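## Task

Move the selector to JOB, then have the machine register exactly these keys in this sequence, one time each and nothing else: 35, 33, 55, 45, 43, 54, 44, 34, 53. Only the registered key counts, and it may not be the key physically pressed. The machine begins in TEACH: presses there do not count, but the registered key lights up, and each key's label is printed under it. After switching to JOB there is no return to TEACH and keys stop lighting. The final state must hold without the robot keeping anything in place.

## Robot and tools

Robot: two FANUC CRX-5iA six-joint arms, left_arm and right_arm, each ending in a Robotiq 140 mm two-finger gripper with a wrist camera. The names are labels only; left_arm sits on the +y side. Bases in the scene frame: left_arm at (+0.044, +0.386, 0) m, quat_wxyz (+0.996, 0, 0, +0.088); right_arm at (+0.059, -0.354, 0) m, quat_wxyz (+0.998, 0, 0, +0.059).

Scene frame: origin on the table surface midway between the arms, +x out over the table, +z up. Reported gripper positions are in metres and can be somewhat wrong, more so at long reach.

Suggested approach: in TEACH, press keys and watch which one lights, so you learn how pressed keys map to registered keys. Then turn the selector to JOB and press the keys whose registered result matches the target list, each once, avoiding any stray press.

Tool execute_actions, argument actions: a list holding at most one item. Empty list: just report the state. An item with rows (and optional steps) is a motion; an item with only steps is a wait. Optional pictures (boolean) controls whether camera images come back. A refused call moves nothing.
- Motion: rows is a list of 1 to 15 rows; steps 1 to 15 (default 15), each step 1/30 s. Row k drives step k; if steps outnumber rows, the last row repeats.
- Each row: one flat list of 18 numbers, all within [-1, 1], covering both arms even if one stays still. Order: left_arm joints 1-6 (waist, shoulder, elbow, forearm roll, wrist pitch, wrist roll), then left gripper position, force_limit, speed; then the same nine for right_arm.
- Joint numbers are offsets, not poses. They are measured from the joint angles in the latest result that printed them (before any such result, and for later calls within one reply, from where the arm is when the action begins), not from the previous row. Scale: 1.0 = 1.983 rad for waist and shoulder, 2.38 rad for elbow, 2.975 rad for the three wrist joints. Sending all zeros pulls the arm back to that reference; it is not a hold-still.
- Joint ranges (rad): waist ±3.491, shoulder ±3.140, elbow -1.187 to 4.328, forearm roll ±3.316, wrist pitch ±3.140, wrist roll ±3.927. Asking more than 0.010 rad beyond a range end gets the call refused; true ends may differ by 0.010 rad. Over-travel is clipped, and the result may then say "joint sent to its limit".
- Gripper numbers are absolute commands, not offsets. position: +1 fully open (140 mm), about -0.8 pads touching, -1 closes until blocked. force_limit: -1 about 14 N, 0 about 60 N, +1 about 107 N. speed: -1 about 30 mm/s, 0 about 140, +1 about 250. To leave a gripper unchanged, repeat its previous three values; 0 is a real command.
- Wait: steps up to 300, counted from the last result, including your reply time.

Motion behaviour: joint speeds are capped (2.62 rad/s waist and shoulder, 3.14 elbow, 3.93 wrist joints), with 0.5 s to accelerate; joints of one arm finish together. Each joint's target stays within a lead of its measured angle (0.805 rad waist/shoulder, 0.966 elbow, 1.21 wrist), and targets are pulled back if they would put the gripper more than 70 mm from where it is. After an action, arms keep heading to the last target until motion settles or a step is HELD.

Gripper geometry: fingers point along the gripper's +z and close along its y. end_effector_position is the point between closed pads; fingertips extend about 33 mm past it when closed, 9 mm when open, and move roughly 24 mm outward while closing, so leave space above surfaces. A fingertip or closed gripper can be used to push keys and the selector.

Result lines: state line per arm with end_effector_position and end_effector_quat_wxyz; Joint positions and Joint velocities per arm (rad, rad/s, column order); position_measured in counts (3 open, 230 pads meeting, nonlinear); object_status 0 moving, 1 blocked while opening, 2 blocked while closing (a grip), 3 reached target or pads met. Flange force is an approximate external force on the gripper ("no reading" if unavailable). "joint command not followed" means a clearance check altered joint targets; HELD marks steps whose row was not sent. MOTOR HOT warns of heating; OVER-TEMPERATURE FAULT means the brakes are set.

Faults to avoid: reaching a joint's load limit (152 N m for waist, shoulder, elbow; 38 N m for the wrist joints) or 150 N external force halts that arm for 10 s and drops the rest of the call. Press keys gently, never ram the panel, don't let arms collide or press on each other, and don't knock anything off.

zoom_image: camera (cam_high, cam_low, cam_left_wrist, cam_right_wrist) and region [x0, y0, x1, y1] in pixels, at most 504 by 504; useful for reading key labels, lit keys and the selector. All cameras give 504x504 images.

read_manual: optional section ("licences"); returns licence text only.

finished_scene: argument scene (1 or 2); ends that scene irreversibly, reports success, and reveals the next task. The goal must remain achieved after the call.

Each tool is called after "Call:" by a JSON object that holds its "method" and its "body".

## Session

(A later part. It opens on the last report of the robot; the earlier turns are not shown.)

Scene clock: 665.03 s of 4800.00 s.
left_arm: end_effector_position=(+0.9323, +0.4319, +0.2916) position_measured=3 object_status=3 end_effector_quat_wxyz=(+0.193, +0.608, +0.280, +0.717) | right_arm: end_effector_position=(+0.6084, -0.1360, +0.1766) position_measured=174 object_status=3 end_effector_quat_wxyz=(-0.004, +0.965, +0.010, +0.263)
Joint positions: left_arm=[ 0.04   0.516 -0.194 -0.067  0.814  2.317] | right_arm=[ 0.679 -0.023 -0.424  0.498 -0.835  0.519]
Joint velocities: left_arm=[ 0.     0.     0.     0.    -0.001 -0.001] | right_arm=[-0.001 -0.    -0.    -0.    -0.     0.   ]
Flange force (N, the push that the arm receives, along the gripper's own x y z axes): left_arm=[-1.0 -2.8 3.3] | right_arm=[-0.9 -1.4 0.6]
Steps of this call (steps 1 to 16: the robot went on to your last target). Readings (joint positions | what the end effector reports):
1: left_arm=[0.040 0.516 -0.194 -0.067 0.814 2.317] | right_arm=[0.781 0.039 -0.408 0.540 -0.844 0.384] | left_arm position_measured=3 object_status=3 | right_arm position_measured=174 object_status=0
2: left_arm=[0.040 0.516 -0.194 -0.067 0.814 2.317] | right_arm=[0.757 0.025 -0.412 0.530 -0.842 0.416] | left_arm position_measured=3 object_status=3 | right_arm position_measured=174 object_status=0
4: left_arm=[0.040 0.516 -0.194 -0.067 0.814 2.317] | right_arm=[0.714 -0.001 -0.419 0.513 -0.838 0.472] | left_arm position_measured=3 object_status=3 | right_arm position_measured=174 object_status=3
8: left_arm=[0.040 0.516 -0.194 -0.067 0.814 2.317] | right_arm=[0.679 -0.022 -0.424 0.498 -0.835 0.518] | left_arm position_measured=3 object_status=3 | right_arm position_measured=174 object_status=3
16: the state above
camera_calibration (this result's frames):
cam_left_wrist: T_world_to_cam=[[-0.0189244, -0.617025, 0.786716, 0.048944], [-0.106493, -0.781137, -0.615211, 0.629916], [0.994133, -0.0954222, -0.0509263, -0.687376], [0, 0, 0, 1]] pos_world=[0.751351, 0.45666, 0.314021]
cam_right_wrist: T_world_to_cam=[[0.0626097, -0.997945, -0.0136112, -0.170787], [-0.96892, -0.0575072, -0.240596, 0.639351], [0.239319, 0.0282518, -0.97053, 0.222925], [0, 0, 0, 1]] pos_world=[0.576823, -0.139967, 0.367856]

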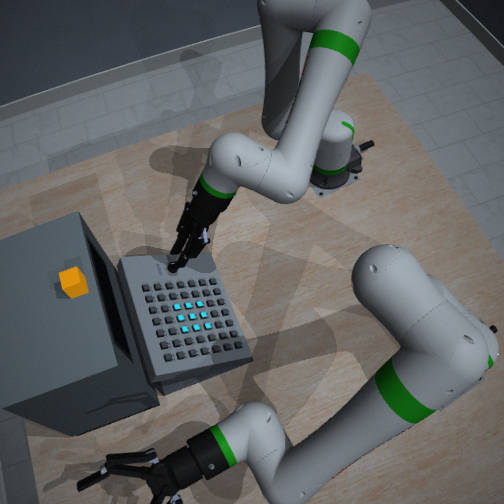

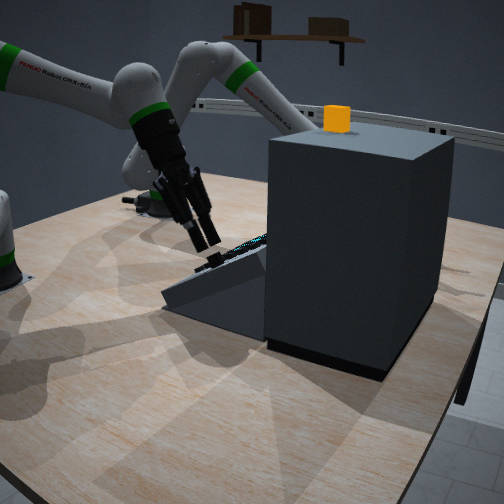

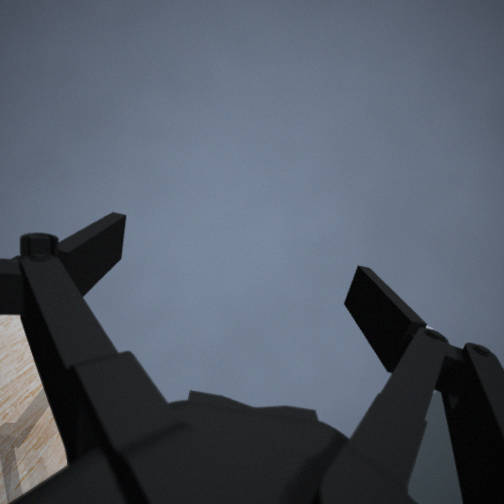

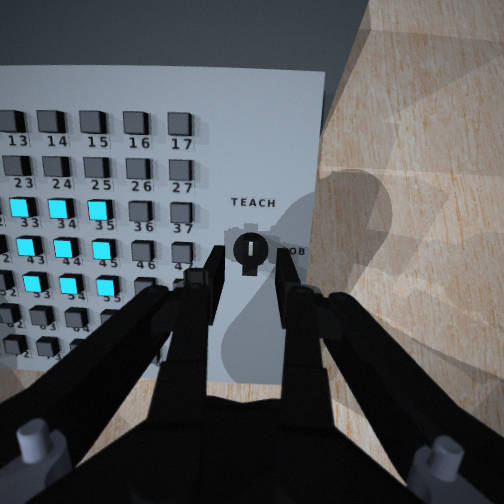

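Call:
{"method": "zoom_image", "body": {"camera": "cam_right_wrist", "region": [190, 195, 310, 315]}}

Region (190, 195, 310, 315) of cam_right_wrist's 504x504 image, scaled by 4.200, with more detail than that image has.

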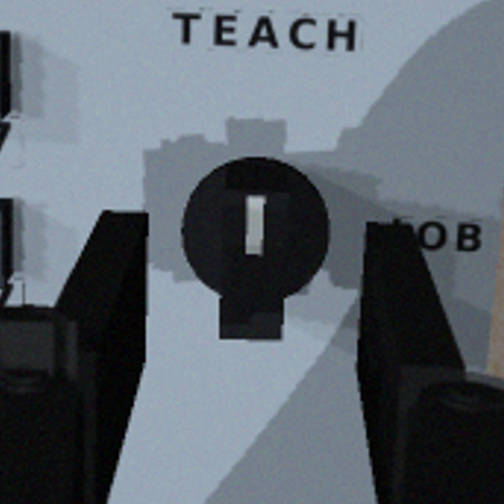

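Call:
{"method": "execute_actions", "body": {"actions": [{"rows": [[0,0,0,0,0,0,1,0,0,-0.01268,0.02333,-0.00558,0.00645,0.02122,-0.00419,-0.36,0,0.5],[0,0,0,0,0,0,1,0,0,-0.01268,0.02333,-0.00558,0.00645,0.02122,-0.00419,-0.36,0,0.5],[0,0,0,0,0,0,1,0,0,-0.01268,0.02333,-0.00558,0.00645,0.02122,-0.00419,-0.36,0,0.5],[0,0,0,0,0,0,1,0,0,-0.01268,0.02333,-0.00558,0.00645,0.02122,-0.00419,-0.36,0,0.5],[0,0,0,0,0,0,1,0,0,-0.01268,0.02333,-0.00558,0.00645,0.02122,-0.00419,-0.36,0,0.5],[0,0,0,0,0,0,1,0,0,-0.01268,0.02333,-0.00558,0.00645,0.02122,-0.00419,-0.62,-0.5,0.5]], "steps": 13}]}}

Call:
{"method": "execute_actions", "body": {"actions": [{"rows": [[0,0,0,0,0,0,1,0,0,0,0,0,0,0,-0.548,-0.62,-0.5,0.5]], "steps": 15}], "pictures": false}}

Call:
{"method": "execute_actions", "body": {"actions": [{"steps": 17}]}}

Call:
{"method": "execute_actions", "body": {"actions": [{"rows": [[0,0,0,0,0,0,1,0,0,0.01291,-0.02376,0.00567,-0.00656,-0.02163,0.02427,-0.62,-0.5,0.5],[0,0,0,0,0,0,1,0,0,0.01291,-0.02376,0.00567,-0.00656,-0.02163,0.02427,-0.62,-0.5,0.5],[0,0,0,0,0,0,1,0,0,0.01291,-0.02376,0.00567,-0.00656,-0.02163,0.02427,-0.62,-0.5,0.5],[0,0,0,0,0,0,1,0,0,0.01291,-0.02376,0.00567,-0.00656,-0.02163,0.02427,-0.62,-0.5,0.5],[0,0,0,0,0,0,1,0,0,0.01291,-0.02376,0.00567,-0.00656,-0.02163,0.02427,-0.62,-0.5,0.5],[0,0,0,0,0,0,1,0,0,0.01291,-0.02376,0.00567,-0.00656,-0.02163,0.02427,-0.62,-0.5,0.5],[0,0,0,0,0,0,1,0,0,0.01291,-0.02376,0.00567,-0.00656,-0.02163,0.02427,-0.62,-0.5,0.5],[0,0,0,0,0,0,1,0,0,0.07078,0.05744,0.04831,0.01366,-0.02198,0.49798,-1,0,0.5]], "steps": 15}], "pictures": false}}

Call:
{"method": "execute_actions", "body": {"actions": [{"steps": 25}]}}

Scene clock: 763.90 s of 4800.00 s.
left_arm: end_effector_position=(+0.9323, +0.4319, +0.2916) position_measured=3 object_status=3 end_effector_quat_wxyz=(+0.193, +0.608, +0.280, +0.717) | right_arm: end_effector_position=(+0.6218, -0.1357, +0.1538) position_measured=208 object_status=0 end_effector_quat_wxyz=(-0.004, +0.965, +0.010, +0.263)
Joint positions: left_arm=[ 0.04   0.516 -0.194 -0.067  0.814  2.317] | right_arm=[ 0.653  0.024 -0.437  0.517 -0.772  0.506]
Joint velocities: left_arm=[ 0.    -0.    -0.001  0.    -0.001 -0.002] | right_arm=[-0.002  0.001 -0.001  0.     0.    -0.001]
Flange force (N, the push that the arm receives, along the gripper's own x y z axes): left_arm=[-2.8 -2.1 3.2] | right_arm=[-2.3 0.0 1.0]
Steps of this call (steps 1 to 15: the robot went on to your last target; steps 16 to 90: nothing new was sent; then 95.43 s passed at rest; steps 91 to 103: all 13 steps of this action). Readings (joint positions | what the end effector reports):
91: left_arm=[0.040 0.516 -0.194 -0.067 0.814 2.317] | right_arm=[0.678 -0.022 -0.424 0.498 -0.835 0.519] | left_arm position_measured=3 object_status=3 | right_arm position_measured=174 object_status=3
92: left_arm=[0.040 0.516 -0.194 -0.067 0.814 2.317] | right_arm=[0.676 -0.019 -0.425 0.500 -0.829 0.519] | left_arm position_measured=3 object_status=3 | right_arm position_measured=174 object_status=3
94: left_arm=[0.040 0.516 -0.194 -0.067 0.814 2.317] | right_arm=[0.664 0.004 -0.432 0.509 -0.798 0.512] | left_arm position_measured=3 object_status=3 | right_arm position_measured=174 object_status=3
98: left_arm=[0.040 0.516 -0.194 -0.067 0.814 2.317] | right_arm=[0.654 0.023 -0.437 0.517 -0.772 0.507] | left_arm position_measured=3 object_status=3 | right_arm position_measured=191 object_status=0
103: the state above
camera_calibration (this result's frames):
cam_left_wrist: T_world_to_cam=[[-0.0189245, -0.617025, 0.786716, 0.048944], [-0.106493, -0.781137, -0.615211, 0.629916], [0.994133, -0.0954223, -0.0509262, -0.687376], [0, 0, 0, 1]] pos_world=[0.751351, 0.45666, 0.314021]
cam_right_wrist: T_world_to_cam=[[0.0626628, -0.997942, -0.0136186, -0.171653], [-0.968904, -0.0575554, -0.240651, 0.646895], [0.239372, 0.028275, -0.970516, 0.197527], [0, 0, 0, 1]] pos_world=[0.590253, -0.139653, 0.345042]

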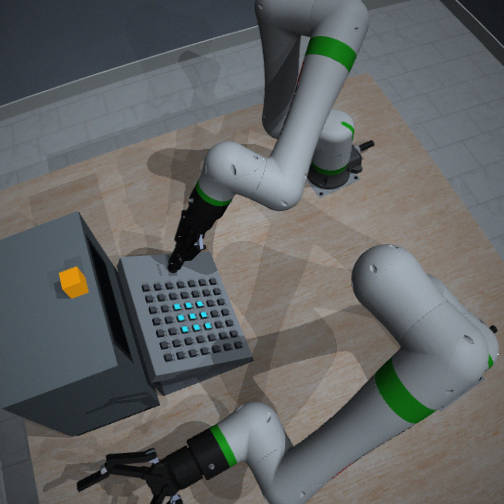

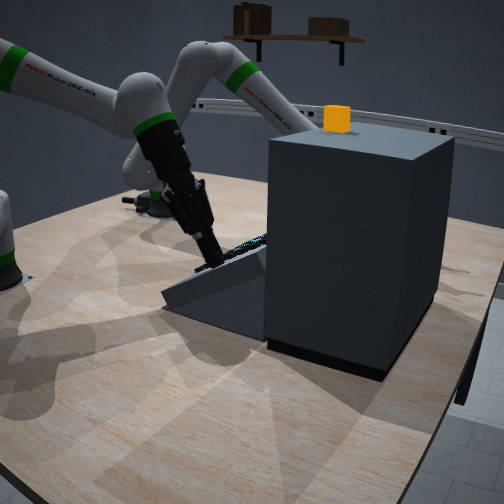

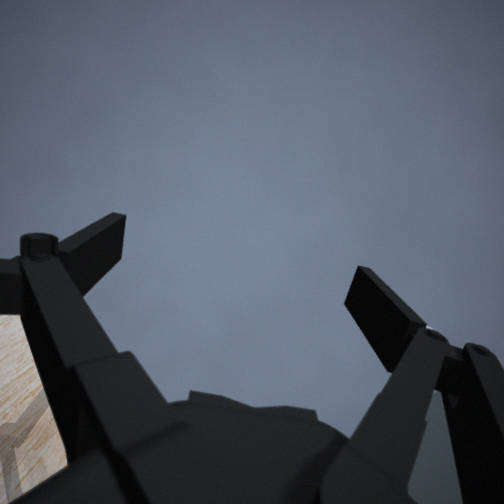

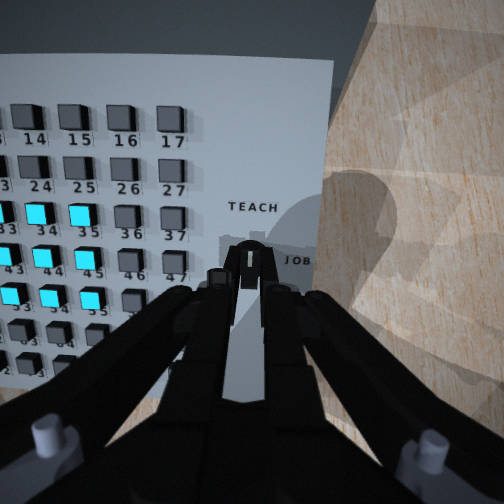

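Scene clock: 764.40 s of 4800.00 s.
left_arm: end_effector_position=(+0.9323, +0.4319, +0.2916) position_measured=3 object_status=3 end_effector_quat_wxyz=(+0.193, +0.608, +0.280, +0.717) | right_arm: end_effector_position=(+0.6218, -0.1357, +0.1538) position_measured=208 object_status=3 end_effector_quat_wxyz=(-0.114, +0.879, -0.398, +0.237)
Joint positions: left_arm=[ 0.04   0.516 -0.194 -0.067  0.814  2.317] | right_arm=[ 0.653  0.024 -0.438  0.517 -0.772 -0.365]
Joint velocities: left_arm=[-0.    -0.     0.001  0.     0.     0.001] | right_arm=[ 0.     0.    -0.     0.     0.    -3.341]
Flange force (N, the push that the arm receives, along the gripper's own x y z axes): left_arm=[-2.4 -1.6 3.4] | right_arm=[-5.9 1.9 1.0]
Steps of this call (steps 1 to 15: all 15 steps of this action). Readings (joint positions | what the end effector reports):
1: left_arm=[0.040 0.516 -0.194 -0.067 0.814 2.317] | right_arm=[0.653 0.024 -0.437 0.517 -0.772 0.506] | left_arm position_measured=3 object_status=3 | right_arm position_measured=208 object_status=0
2: left_arm=[0.040 0.516 -0.194 -0.067 0.814 2.317] | right_arm=[0.653 0.024 -0.437 0.517 -0.772 0.499] | left_arm position_measured=3 object_status=3 | right_arm position_measured=208 object_status=0
4: left_arm=[0.040 0.516 -0.194 -0.067 0.814 2.317] | right_arm=[0.653 0.024 -0.437 0.517 -0.772 0.462] | left_arm position_measured=3 object_status=3 | right_arm position_measured=208 object_status=0
8: left_arm=[0.040 0.516 -0.194 -0.067 0.814 2.317] | right_arm=[0.653 0.024 -0.438 0.517 -0.772 0.282] | left_arm position_measured=3 object_status=3 | right_arm position_measured=208 object_status=3
15: the state above

Scene clock: 764.97 s of 4800.00 s.
left_arm: end_effector_position=(+0.9323, +0.4319, +0.2916) position_measured=3 object_status=3 end_effector_quat_wxyz=(+0.193, +0.608, +0.280, +0.717) | right_arm: end_effector_position=(+0.6218, -0.1357, +0.1538) position_measured=208 object_status=3 end_effector_quat_wxyz=(+0.194, -0.669, +0.695, -0.178)
Joint positions: left_arm=[ 0.04   0.516 -0.194 -0.067  0.814  2.317] | right_arm=[ 0.653  0.024 -0.438  0.517 -0.772 -1.124]
Joint velocities: left_arm=[-0.001  0.    -0.001  0.     0.     0.001] | right_arm=[ 0.     0.     0.001 -0.    -0.    -0.001]
Flange force (N, the push that the arm receives, along the gripper's own x y z axes): left_arm=[-4.9 -2.3 2.8] | right_arm=[0.0 1.6 -1.0]
Steps of this call (steps 1 to 17: the robot went on to your last target). Readings (joint positions | what the end effector reports):
1: left_arm=[0.040 0.516 -0.194 -0.067 0.814 2.317] | right_arm=[0.653 0.024 -0.438 0.517 -0.772 -0.474] | left_arm position_measured=3 object_status=3 | right_arm position_measured=208 object_status=3
2: left_arm=[0.040 0.516 -0.194 -0.067 0.814 2.317] | right_arm=[0.653 0.024 -0.438 0.517 -0.772 -0.576] | left_arm position_measured=3 object_status=3 | right_arm position_measured=208 object_status=3
4: left_arm=[0.040 0.516 -0.194 -0.067 0.814 2.317] | right_arm=[0.653 0.024 -0.438 0.517 -0.772 -0.754] | left_arm position_measured=3 object_status=3 | right_arm position_measured=208 object_status=3
8: left_arm=[0.040 0.516 -0.194 -0.067 0.814 2.317] | right_arm=[0.653 0.024 -0.438 0.517 -0.772 -1.005] | left_arm position_measured=3 object_status=3 | right_arm position_measured=208 object_status=3
17: the state above
camera_calibration (this result's frames):
cam_left_wrist: T_world_to_cam=[[-0.0189244, -0.617025, 0.786716, 0.0489438], [-0.106493, -0.781137, -0.615211, 0.629916], [0.994133, -0.0954224, -0.0509264, -0.687376], [0, 0, 0, 1]] pos_world=[0.751351, 0.456659, 0.314021]
cam_right_wrist: T_world_to_cam=[[-0.845662, 0.0125734, -0.533571, 0.610235], [-0.147736, 0.955145, 0.256656, 0.197233], [0.512864, 0.295872, -0.805872, 0.0384215], [0, 0, 0, 1]] pos_world=[0.525486, -0.207427, 0.305945]

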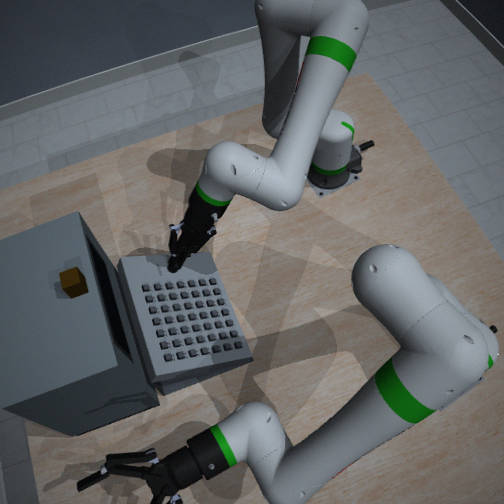

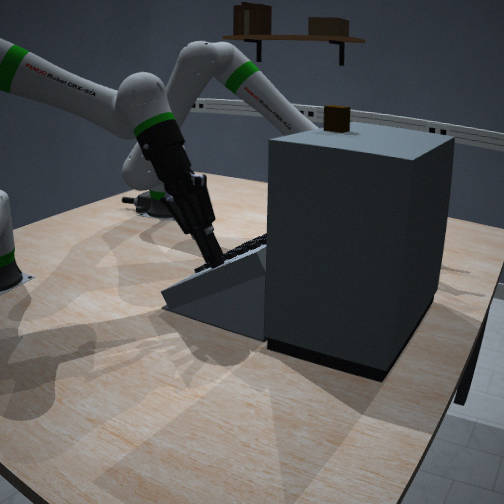

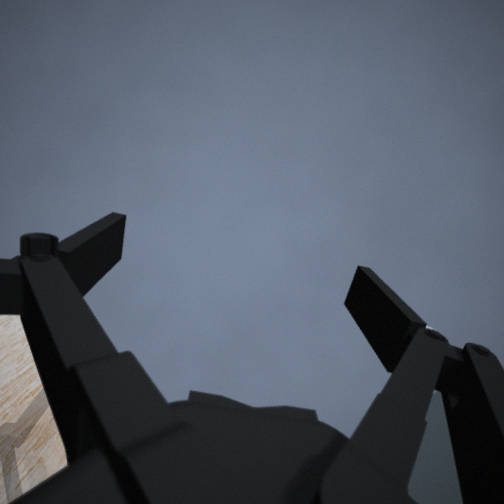

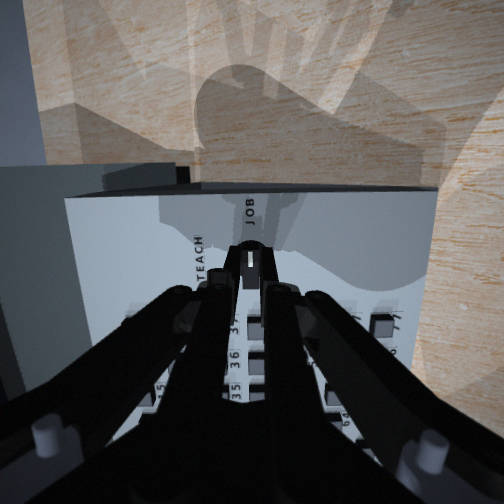

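Scene clock: 765.47 s of 4800.00 s.
left_arm: end_effector_position=(+0.9323, +0.4319, +0.2916) position_measured=3 object_status=3 end_effector_quat_wxyz=(+0.193, +0.608, +0.280, +0.717) | right_arm: end_effector_position=(+0.6116, -0.1193, +0.1739) position_measured=233 object_status=0 end_effector_quat_wxyz=(-0.162, +0.771, -0.580, +0.208)
Joint positions: left_arm=[ 0.04   0.516 -0.194 -0.067  0.814  2.317] | right_arm=[ 0.701  0.008 -0.405  0.515 -0.837 -0.825]
Joint velocities: left_arm=[ 0.    -0.    -0.001  0.    -0.001  0.   ] | right_arm=[ 0.174  0.248  0.151  0.11  -0.003  1.843]
Flange force (N, the push that the arm receives, along the gripper's own x y z axes): left_arm=[-0.9 -1.5 0.8] | right_arm=[3.8 3.9 -1.9]
Steps of this call (steps 1 to 15: all 15 steps of this action). Readings (joint positions | what the end effector reports):
1: left_arm=[0.040 0.516 -0.194 -0.067 0.814 2.317] | right_arm=[0.653 0.024 -0.437 0.517 -0.772 -1.124] | left_arm position_measured=3 object_status=3 | right_arm position_measured=208 object_status=3
2: left_arm=[0.040 0.516 -0.194 -0.067 0.814 2.317] | right_arm=[0.655 0.020 -0.437 0.516 -0.778 -1.120] | left_arm position_measured=3 object_status=3 | right_arm position_measured=208 object_status=3
4: left_arm=[0.040 0.516 -0.194 -0.067 0.814 2.317] | right_arm=[0.667 -0.002 -0.430 0.506 -0.808 -1.086] | left_arm position_measured=3 object_status=3 | right_arm position_measured=208 object_status=3
8: left_arm=[0.040 0.516 -0.194 -0.067 0.814 2.317] | right_arm=[0.679 -0.023 -0.424 0.498 -0.836 -1.052] | left_arm position_measured=3 object_status=3 | right_arm position_measured=208 object_status=0
15: the state above

Scene clock: 766.30 s of 4800.00 s.
left_arm: end_effector_position=(+0.9323, +0.4319, +0.2916) position_measured=3 object_status=3 end_effector_quat_wxyz=(+0.193, +0.608, +0.280, +0.717) | right_arm: end_effector_position=(+0.6156, -0.0442, +0.1545) position_measured=233 object_status=3 end_effector_quat_wxyz=(-0.004, +0.965, +0.010, +0.263)
Joint positions: left_arm=[ 0.04   0.516 -0.194 -0.067  0.814  2.317] | right_arm=[ 0.794  0.138 -0.323  0.558 -0.837  0.357]
Joint velocities: left_arm=[ 0.     0.001  0.     0.     0.001 -0.001] | right_arm=[ 0.     0.001 -0.001 -0.    -0.    -0.001]
Flange force (N, the push that the arm receives, along the gripper's own x y z axes): left_arm=[-4.9 -1.6 1.8] | right_arm=[-2.3 0.4 1.1]
Steps of this call (steps 1 to 25: the robot went on to your last target). Readings (joint positions | what the end effector reports):
1: left_arm=[0.040 0.516 -0.194 -0.067 0.814 2.317] | right_arm=[0.707 0.017 -0.399 0.519 -0.837 -0.758] | left_arm position_measured=3 object_status=3 | right_arm position_measured=233 object_status=3
2: left_arm=[0.040 0.516 -0.194 -0.067 0.814 2.317] | right_arm=[0.714 0.027 -0.393 0.523 -0.837 -0.682] | left_arm position_measured=3 object_status=3 | right_arm position_measured=233 object_status=3
4: left_arm=[0.040 0.516 -0.194 -0.067 0.814 2.317] | right_arm=[0.730 0.050 -0.379 0.531 -0.837 -0.504] | left_arm position_measured=3 object_status=3 | right_arm position_measured=233 object_status=3
8: left_arm=[0.040 0.516 -0.194 -0.067 0.814 2.317] | right_arm=[0.761 0.092 -0.352 0.544 -0.837 -0.101] | left_arm position_measured=3 object_status=3 | right_arm position_measured=233 object_status=3
25: the state above
camera_calibration (this result's frames):
cam_left_wrist: T_world_to_cam=[[-0.0189245, -0.617025, 0.786716, 0.048944], [-0.106493, -0.781137, -0.615211, 0.629916], [0.994133, -0.0954223, -0.0509262, -0.687376], [0, 0, 0, 1]] pos_world=[0.751351, 0.45666, 0.314021]
cam_right_wrist: T_world_to_cam=[[0.062779, -0.997934, -0.0136299, -0.0799756], [-0.968979, -0.0576751, -0.240321, 0.646324], [0.239038, 0.0282942, -0.970598, 0.197266], [0, 0, 0, 1]] pos_world=[0.584141, -0.048115, 0.345701]

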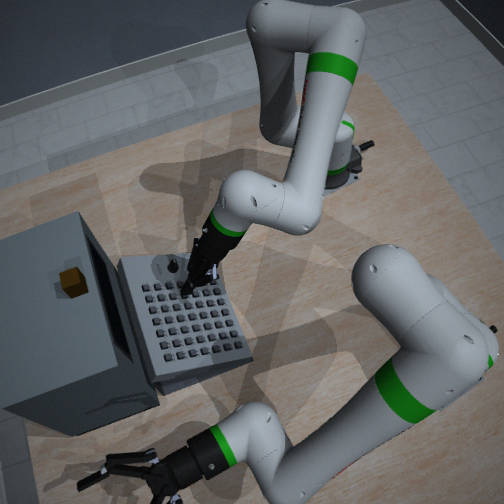

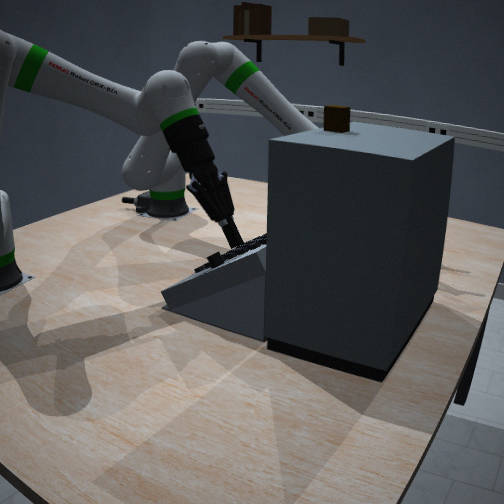

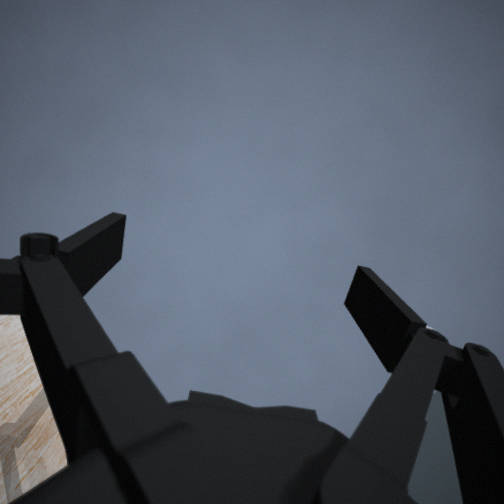

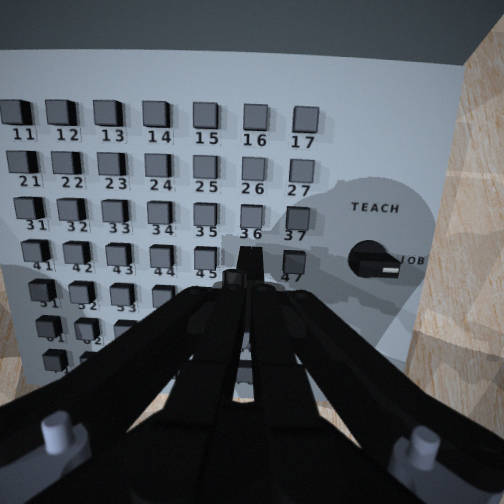

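Call:
{"method": "execute_actions", "body": {"actions": [{"rows": [[0,0,0,0,0,0,1,0,0,-0.004823,0.00842,-0.001668,0.002723,0.007393,-0.001806,-1,0,0.5]], "steps": 10}]}}

Call:
{"method": "execute_actions", "body": {"actions": [{"rows": [[0,0,0,0,0,0,1,0,0,0.00425,-0.00742,0.00147,-0.0024,-0.00652,0.00159,-1,0,0.5],[0,0,0,0,0,0,1,0,0,0.00425,-0.00742,0.00147,-0.0024,-0.00652,0.00159,-1,0,0.5],[0,0,0,0,0,0,1,0,0,0.00425,-0.00742,0.00147,-0.0024,-0.00652,0.00159,-1,0,0.5],[0,0,0,0,0,0,1,0,0,0.00425,-0.00742,0.00147,-0.0024,-0.00652,0.00159,-1,0,0.5],[0,0,0,0,0,0,1,0,0,0.0451,0.04732,0.05475,0.0006,-0.02479,-0.02135,-1,0,0.5],[0,0,0,0,0,0,1,0,0,0.0451,0.04732,0.05475,0.0006,-0.02479,-0.02135,-1,0,0.5],[0,0,0,0,0,0,1,0,0,0.0451,0.04732,0.05475,0.0006,-0.02479,-0.02135,-1,0,0.5],[0,0,0,0,0,0,1,0,0,0.0451,0.04732,0.05475,0.0006,-0.02479,-0.02135,-1,0,0.5],[0,0,0,0,0,0,1,0,0,0.0451,0.04732,0.05475,0.0006,-0.02479,-0.02135,-1,0,0.5],[0,0,0,0,0,0,1,0,0,0.0451,0.04732,0.05475,0.0006,-0.02479,-0.02135,-1,0,0.5],[0,0,0,0,0,0,1,0,0,0.0451,0.04732,0.05475,0.0006,-0.02479,-0.02135,-1,0,0.5],[0,0,0,0,0,0,1,0,0,0.0451,0.04732,0.05475,0.0006,-0.02479,-0.02135,-1,0,0.5],[0,0,0,0,0,0,1,0,0,0.0451,0.04732,0.05475,0.0006,-0.02479,-0.02135,-1,0,0.5],[0,0,0,0,0,0,1,0,0,0.0451,0.04732,0.05475,0.0006,-0.02479,-0.02135,-1,0,0.5],[0,0,0,0,0,0,1,0,0,0.04107,0.05409,0.05339,0.00265,-0.01878,-0.02268,-1,0,0.5]], "steps": 15}], "pictures": false}}

Call:
{"method": "execute_actions", "body": {"actions": [{"steps": 8}]}}

Call:
{"method": "execute_actions", "body": {"actions": [{"rows": [[0,0,0,0,0,0,1,0,0,0.00403,-0.00677,0.00136,-0.00205,-0.00601,0.00133,-1,0,0.5],[0,0,0,0,0,0,1,0,0,0.00403,-0.00677,0.00136,-0.00205,-0.00601,0.00133,-1,0,0.5],[0,0,0,0,0,0,1,0,0,0.00403,-0.00677,0.00136,-0.00205,-0.00601,0.00133,-1,0,0.5],[0,0,0,0,0,0,1,0,0,0.00403,-0.00677,0.00136,-0.00205,-0.00601,0.00133,-1,0,0.5],[0,0,0,0,0,0,1,0,0,0.010254,-0.101255,-0.131813,0.02072,0.027891,-0.035756,-1,0,0.5]], "steps": 15}], "pictures": false}}

Call:
{"method": "execute_actions", "body": {"actions": [{"steps": 9}], "pictures": false}}

Call:
{"method": "execute_actions", "body": {"actions": [{"rows": [[0,0,0,0,0,0,1,0,0,-0.00546,0.00819,-0.00183,0.00384,0.00735,-0.00252,-1,0,0.5]], "steps": 10}]}}

Scene clock: 828.57 s of 4800.00 s.
left_arm: end_effector_position=(+0.9323, +0.4319, +0.2916) position_measured=3 object_status=3 end_effector_quat_wxyz=(+0.193, +0.608, +0.280, +0.717) | right_arm: end_effector_position=(+0.6209, -0.0439, +0.1458) position_measured=233 object_status=3 end_effector_quat_wxyz=(-0.004, +0.965, +0.010, +0.263)
Joint positions: left_arm=[ 0.04   0.516 -0.194 -0.067  0.814  2.317] | right_arm=[ 0.784  0.154 -0.326  0.566 -0.815  0.352]
Joint velocities: left_arm=[-0.001  0.    -0.002 -0.     0.001 -0.001] | right_arm=[-0.001  0.001 -0.     0.001  0.001 -0.002]
Flange force (N, the push that the arm receives, along the gripper's own x y z axes): left_arm=[-2.6 -0.5 4.9] | right_arm=[-5.5 -1.4 -3.7]
Steps of this call (steps 1 to 30: the robot went on to your last target; steps 31 to 90: nothing new was sent; then 58.93 s passed at rest; steps 91 to 100: all 10 steps of this action). Readings (joint positions | what the end effector reports):
91: left_arm=[0.040 0.516 -0.194 -0.067 0.814 2.317] | right_arm=[0.794 0.138 -0.323 0.558 -0.837 0.358] | left_arm position_measured=3 object_status=3 | right_arm position_measured=233 object_status=3
92: left_arm=[0.040 0.516 -0.194 -0.067 0.814 2.317] | right_arm=[0.792 0.142 -0.323 0.560 -0.832 0.357] | left_arm position_measured=3 object_status=3 | right_arm position_measured=233 object_status=3
94: left_arm=[0.040 0.516 -0.194 -0.067 0.814 2.317] | right_arm=[0.786 0.152 -0.326 0.564 -0.819 0.354] | left_arm position_measured=3 object_status=3 | right_arm position_measured=233 object_status=3
98: left_arm=[0.040 0.516 -0.194 -0.067 0.814 2.317] | right_arm=[0.784 0.154 -0.326 0.566 -0.816 0.352] | left_arm position_measured=3 object_status=3 | right_arm position_measured=233 object_status=3
100: the state above
camera_calibration (this result's frames):
cam_left_wrist: T_world_to_cam=[[-0.0189244, -0.617025, 0.786716, 0.0489439], [-0.106493, -0.781137, -0.615211, 0.629916], [0.994133, -0.0954223, -0.0509262, -0.687376], [0, 0, 0, 1]] pos_world=[0.751351, 0.45666, 0.314021]
cam_right_wrist: T_world_to_cam=[[0.0628953, -0.997928, -0.0135319, -0.0802759], [-0.968922, -0.0578057, -0.240518, 0.649306], [0.239238, 0.0282388, -0.97055, 0.187432], [0, 0, 0, 1]] pos_world=[0.589335, -0.0478688, 0.336996]

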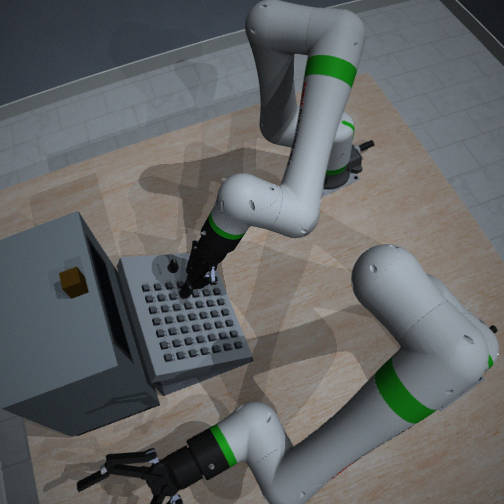

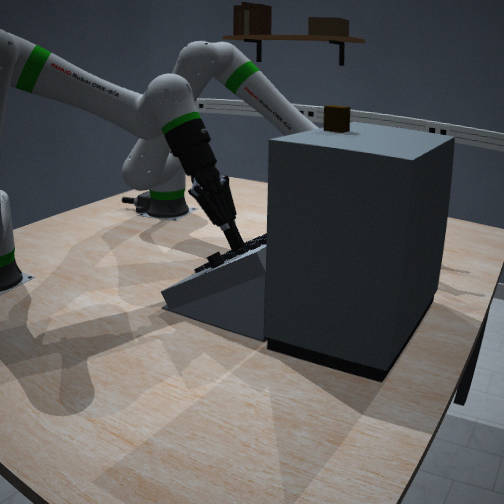

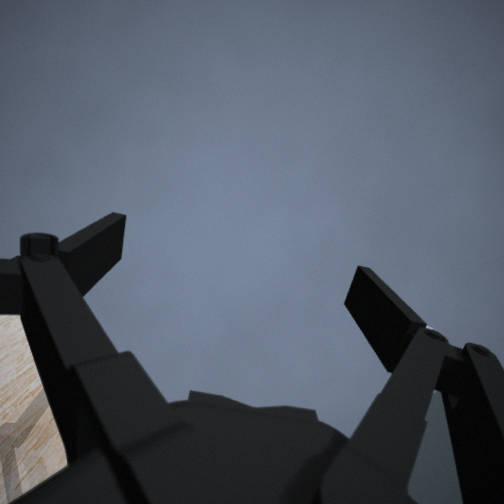

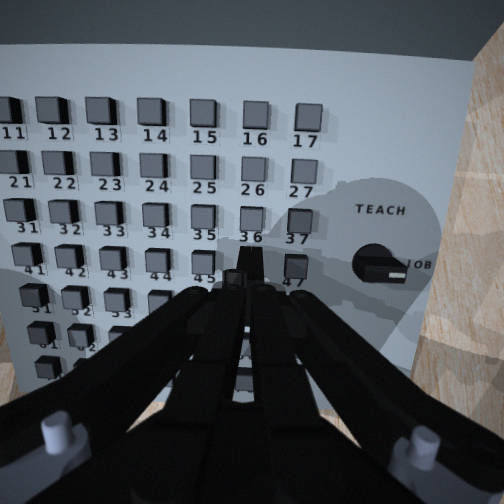

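Scene clock: 829.07 s of 4800.00 s.
left_arm: end_effector_position=(+0.9323, +0.4319, +0.2916) position_measured=3 object_status=3 end_effector_quat_wxyz=(+0.193, +0.608, +0.280, +0.717) | right_arm: end_effector_position=(+0.6152, +0.0244, +0.1532) position_measured=233 object_status=3 end_effector_quat_wxyz=(-0.003, +0.965, +0.010, +0.263)
Joint positions: left_arm=[ 0.04   0.516 -0.194 -0.067  0.814  2.317] | right_arm=[ 0.873  0.248 -0.196  0.568 -0.889  0.289]
Joint velocities: left_arm=[-0.001  0.001  0.002 -0.     0.002  0.   ] | right_arm=[-0.023  0.04  -0.001  0.025  0.039 -0.017]
Flange force (N, the push that the arm receives, along the gripper's own x y z axes): left_arm=[-3.0 -0.1 -1.5] | right_arm=[0.7 -3.1 -4.4]
Steps of this call (steps 1 to 15: all 15 steps of this action). Readings (joint positions | what the end effector reports):
1: left_arm=[0.040 0.516 -0.194 -0.067 0.814 2.317] | right_arm=[0.784 0.154 -0.326 0.566 -0.816 0.352] | left_arm position_measured=3 object_status=3 | right_arm position_measured=233 object_status=3
2: left_arm=[0.040 0.516 -0.194 -0.067 0.814 2.317] | right_arm=[0.786 0.152 -0.326 0.565 -0.820 0.352] | left_arm position_measured=3 object_status=3 | right_arm position_measured=233 object_status=3
4: left_arm=[0.040 0.516 -0.194 -0.067 0.814 2.317] | right_arm=[0.791 0.142 -0.324 0.560 -0.832 0.355] | left_arm position_measured=3 object_status=3 | right_arm position_measured=233 object_status=3
8: left_arm=[0.040 0.516 -0.194 -0.067 0.814 2.317] | right_arm=[0.815 0.167 -0.288 0.563 -0.852 0.338] | left_arm position_measured=3 object_status=3 | right_arm position_measured=233 object_status=3
15: the state above

Scene clock: 829.33 s of 4800.00 s.
left_arm: end_effector_position=(+0.9323, +0.4319, +0.2916) position_measured=3 object_status=3 end_effector_quat_wxyz=(+0.193, +0.608, +0.280, +0.717) | right_arm: end_effector_position=(+0.6197, +0.0247, +0.1457) position_measured=233 object_status=3 end_effector_quat_wxyz=(-0.004, +0.965, +0.010, +0.263)
Joint positions: left_arm=[ 0.04   0.516 -0.194 -0.067  0.814  2.317] | right_arm=[ 0.866  0.261 -0.199  0.574 -0.871  0.285]
Joint velocities: left_arm=[ 0.001  0.    -0.001  0.     0.001  0.   ] | right_arm=[ 0.     0.001  0.     0.001  0.001 -0.   ]
Flange force (N, the push that the arm receives, along the gripper's own x y z axes): left_arm=[-1.3 0.9 5.0] | right_arm=[-2.8 -0.4 -3.2]
Steps of this call (steps 1 to 8: the robot went on to your last target). Readings (joint positions | what the end effector reports):
1: left_arm=[0.040 0.516 -0.194 -0.067 0.814 2.317] | right_arm=[0.871 0.252 -0.197 0.570 -0.884 0.288] | left_arm position_measured=3 object_status=3 | right_arm position_measured=233 object_status=3
2: left_arm=[0.040 0.516 -0.194 -0.067 0.814 2.317] | right_arm=[0.869 0.257 -0.198 0.572 -0.878 0.286] | left_arm position_measured=3 object_status=3 | right_arm position_measured=233 object_status=3
4: left_arm=[0.040 0.516 -0.194 -0.067 0.814 2.317] | right_arm=[0.866 0.261 -0.199 0.573 -0.873 0.285] | left_arm position_measured=3 object_status=3 | right_arm position_measured=233 object_status=3
8: the state above
camera_calibration (this result's frames):
cam_left_wrist: T_world_to_cam=[[-0.0189243, -0.617025, 0.786716, 0.0489439], [-0.106493, -0.781137, -0.615211, 0.629916], [0.994133, -0.095422, -0.0509262, -0.687376], [0, 0, 0, 1]] pos_world=[0.751351, 0.45666, 0.314021]
cam_right_wrist: T_world_to_cam=[[0.0629171, -0.997927, -0.0135114, -0.0117065], [-0.968931, -0.057833, -0.240476, 0.652105], [0.239197, 0.0282217, -0.970561, 0.185768], [0, 0, 0, 1]] pos_world=[0.588146, 0.0207883, 0.336957]

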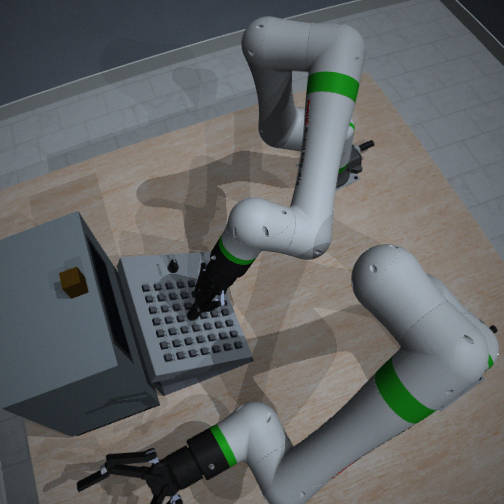

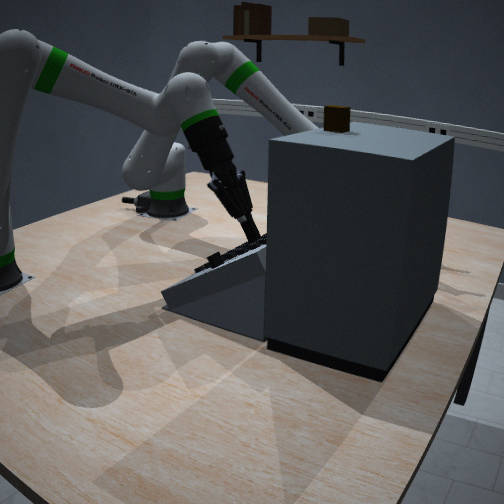

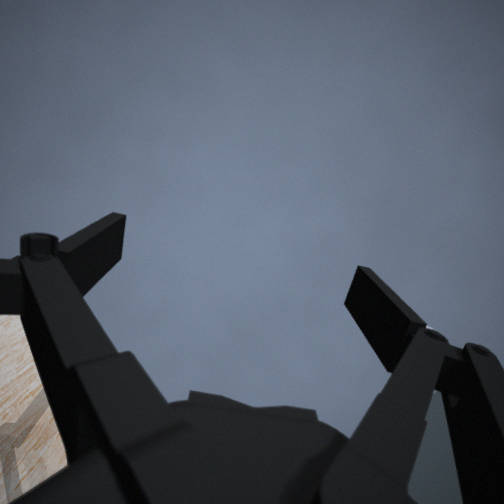

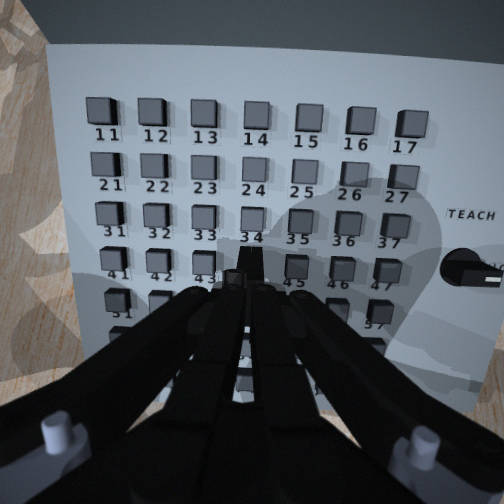

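Scene clock: 829.83 s of 4800.00 s.
left_arm: end_effector_position=(+0.9323, +0.4319, +0.2916) position_measured=3 object_status=3 end_effector_quat_wxyz=(+0.193, +0.608, +0.280, +0.717) | right_arm: end_effector_position=(+0.5660, -0.0347, +0.1248) position_measured=233 object_status=3 end_effector_quat_wxyz=(-0.004, +0.965, +0.010, +0.263)
Joint positions: left_arm=[ 0.04   0.516 -0.194 -0.067  0.814  2.317] | right_arm=[ 0.885  0.087 -0.468  0.626 -0.803  0.194]
Joint velocities: left_arm=[-0.001  0.    -0.    -0.     0.001 -0.   ] | right_arm=[ 0.023 -0.411 -0.713  0.142  0.227 -0.237]
Flange force (N, the push that the arm receives, along the gripper's own x y z axes): left_arm=[-1.9 -0.5 2.3] | right_arm=[-17.4 11.6 -7.6]
Steps of this call (steps 1 to 15: all 15 steps of this action). Readings (joint positions | what the end effector reports):
1: left_arm=[0.040 0.516 -0.194 -0.067 0.814 2.317] | right_arm=[0.866 0.261 -0.199 0.574 -0.871 0.285] | left_arm position_measured=3 object_status=3 | right_arm position_measured=233 object_status=3
2: left_arm=[0.040 0.516 -0.194 -0.067 0.814 2.317] | right_arm=[0.868 0.259 -0.199 0.573 -0.875 0.285] | left_arm position_measured=3 object_status=3 | right_arm position_measured=233 object_status=3
4: left_arm=[0.040 0.516 -0.194 -0.067 0.814 2.317] | right_arm=[0.872 0.250 -0.197 0.569 -0.886 0.287] | left_arm position_measured=3 object_status=3 | right_arm position_measured=233 object_status=3
8: left_arm=[0.040 0.516 -0.194 -0.067 0.814 2.317] | right_arm=[0.876 0.226 -0.231 0.577 -0.878 0.275] | left_arm position_measured=3 object_status=3 | right_arm position_measured=233 object_status=3
15: the state above

Scene clock: 830.13 s of 4800.00 s.
left_arm: end_effector_position=(+0.9323, +0.4319, +0.2916) position_measured=3 object_status=3 end_effector_quat_wxyz=(+0.193, +0.608, +0.280, +0.717) | right_arm: end_effector_position=(+0.5573, -0.0450, +0.1183) position_measured=233 object_status=3 end_effector_quat_wxyz=(-0.004, +0.965, +0.010, +0.263)
Joint positions: left_arm=[ 0.04   0.516 -0.194 -0.067  0.814  2.317] | right_arm=[ 0.886  0.061 -0.513  0.635 -0.788  0.178]
Joint velocities: left_arm=[-0.     0.001 -0.001 -0.     0.     0.001] | right_arm=[ 0.001 -0.     0.     0.     0.    -0.   ]
Flange force (N, the push that the arm receives, along the gripper's own x y z axes): left_arm=[-4.4 1.5 5.8] | right_arm=[-2.2 -1.1 0.7]
Steps of this call (steps 1 to 9: the robot went on to your last target). Readings (joint positions | what the end effector reports):
1: left_arm=[0.040 0.516 -0.194 -0.067 0.814 2.317] | right_arm=[0.885 0.075 -0.489 0.630 -0.796 0.187] | left_arm position_measured=3 object_status=3 | right_arm position_measured=233 object_status=3
2: left_arm=[0.040 0.516 -0.194 -0.067 0.814 2.317] | right_arm=[0.886 0.066 -0.503 0.633 -0.792 0.182] | left_arm position_measured=3 object_status=3 | right_arm position_measured=233 object_status=3
4: left_arm=[0.040 0.516 -0.194 -0.067 0.814 2.317] | right_arm=[0.886 0.061 -0.513 0.635 -0.789 0.179] | left_arm position_measured=3 object_status=3 | right_arm position_measured=233 object_status=3
8: left_arm=[0.040 0.516 -0.194 -0.067 0.814 2.317] | right_arm=[0.886 0.061 -0.513 0.635 -0.788 0.178] | left_arm position_measured=3 object_status=3 | right_arm position_measured=233 object_status=3
9: the state above

Scene clock: 830.47 s of 4800.00 s.
left_arm: end_effector_position=(+0.9323, +0.4319, +0.2916) position_measured=3 object_status=3 end_effector_quat_wxyz=(+0.193, +0.608, +0.280, +0.717) | right_arm: end_effector_position=(+0.5619, -0.0448, +0.1107) position_measured=233 object_status=3 end_effector_quat_wxyz=(-0.004, +0.965, +0.010, +0.263)
Joint positions: left_arm=[ 0.04   0.516 -0.194 -0.067  0.814  2.317] | right_arm=[ 0.875  0.077 -0.517  0.647 -0.767  0.171]
Joint velocities: left_arm=[ 0.    -0.    -0.    -0.    -0.003 -0.   ] | right_arm=[-0.     0.002  0.001  0.     0.    -0.001]
Flange force (N, the push that the arm receives, along the gripper's own x y z axes): left_arm=[-2.1 -0.6 0.3] | right_arm=[-4.5 1.5 -4.2]
Steps of this call (steps 1 to 10: all 10 steps of this action). Readings (joint positions | what the end effector reports):
1: left_arm=[0.040 0.516 -0.194 -0.067 0.814 2.317] | right_arm=[0.886 0.061 -0.513 0.636 -0.788 0.178] | left_arm position_measured=3 object_status=3 | right_arm position_measured=233 object_status=3
2: left_arm=[0.040 0.516 -0.194 -0.067 0.814 2.317] | right_arm=[0.883 0.064 -0.514 0.639 -0.783 0.176] | left_arm position_measured=3 object_status=3 | right_arm position_measured=233 object_status=3
4: left_arm=[0.040 0.516 -0.194 -0.067 0.814 2.317] | right_arm=[0.877 0.074 -0.517 0.645 -0.770 0.172] | left_arm position_measured=3 object_status=3 | right_arm position_measured=233 object_status=3
8: left_arm=[0.040 0.516 -0.194 -0.067 0.814 2.317] | right_arm=[0.876 0.077 -0.517 0.647 -0.767 0.171] | left_arm position_measured=3 object_status=3 | right_arm position_measured=233 object_status=3
10: the state above
camera_calibration (this result's frames):
cam_left_wrist: T_world_to_cam=[[-0.0189246, -0.617025, 0.786716, 0.0489439], [-0.106493, -0.781137, -0.615211, 0.629916], [0.994133, -0.0954225, -0.0509262, -0.687376], [0, 0, 0, 1]] pos_world=[0.751351, 0.456659, 0.314021]
cam_right_wrist: T_world_to_cam=[[0.0630582, -0.997917, -0.0136073, -0.0779752], [-0.968918, -0.0579464, -0.240501, 0.583693], [0.239211, 0.0283499, -0.970554, 0.1675], [0, 0, 0, 1]] pos_world=[0.530399, -0.0487385, 0.301885]

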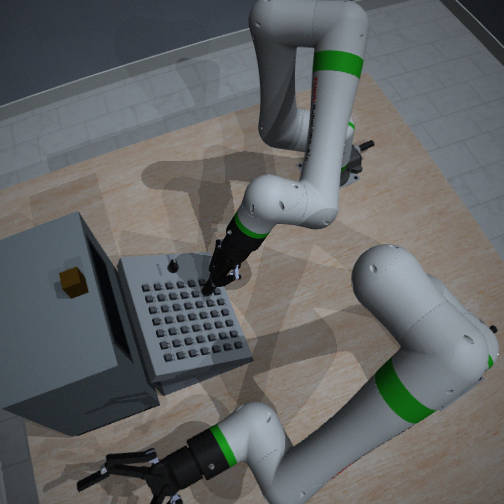

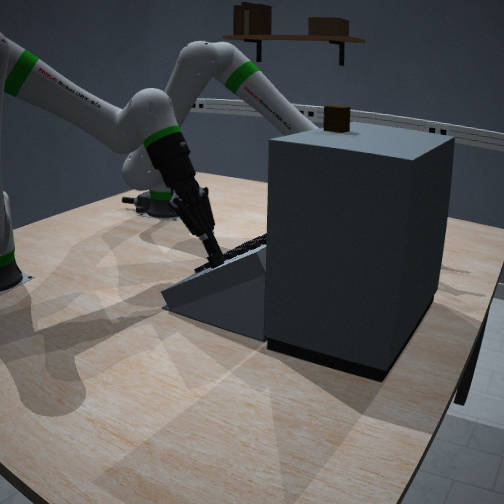

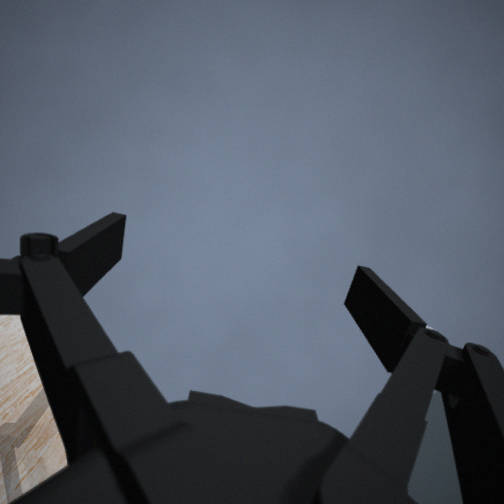

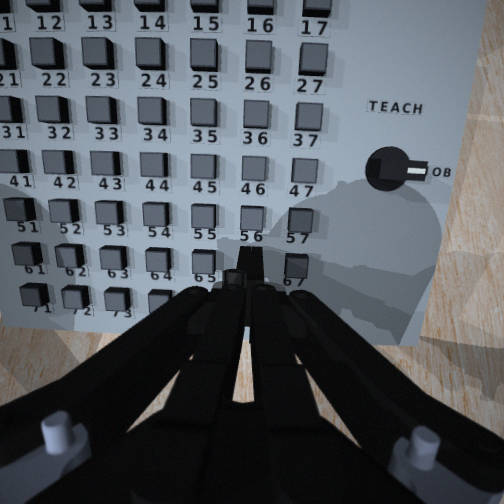

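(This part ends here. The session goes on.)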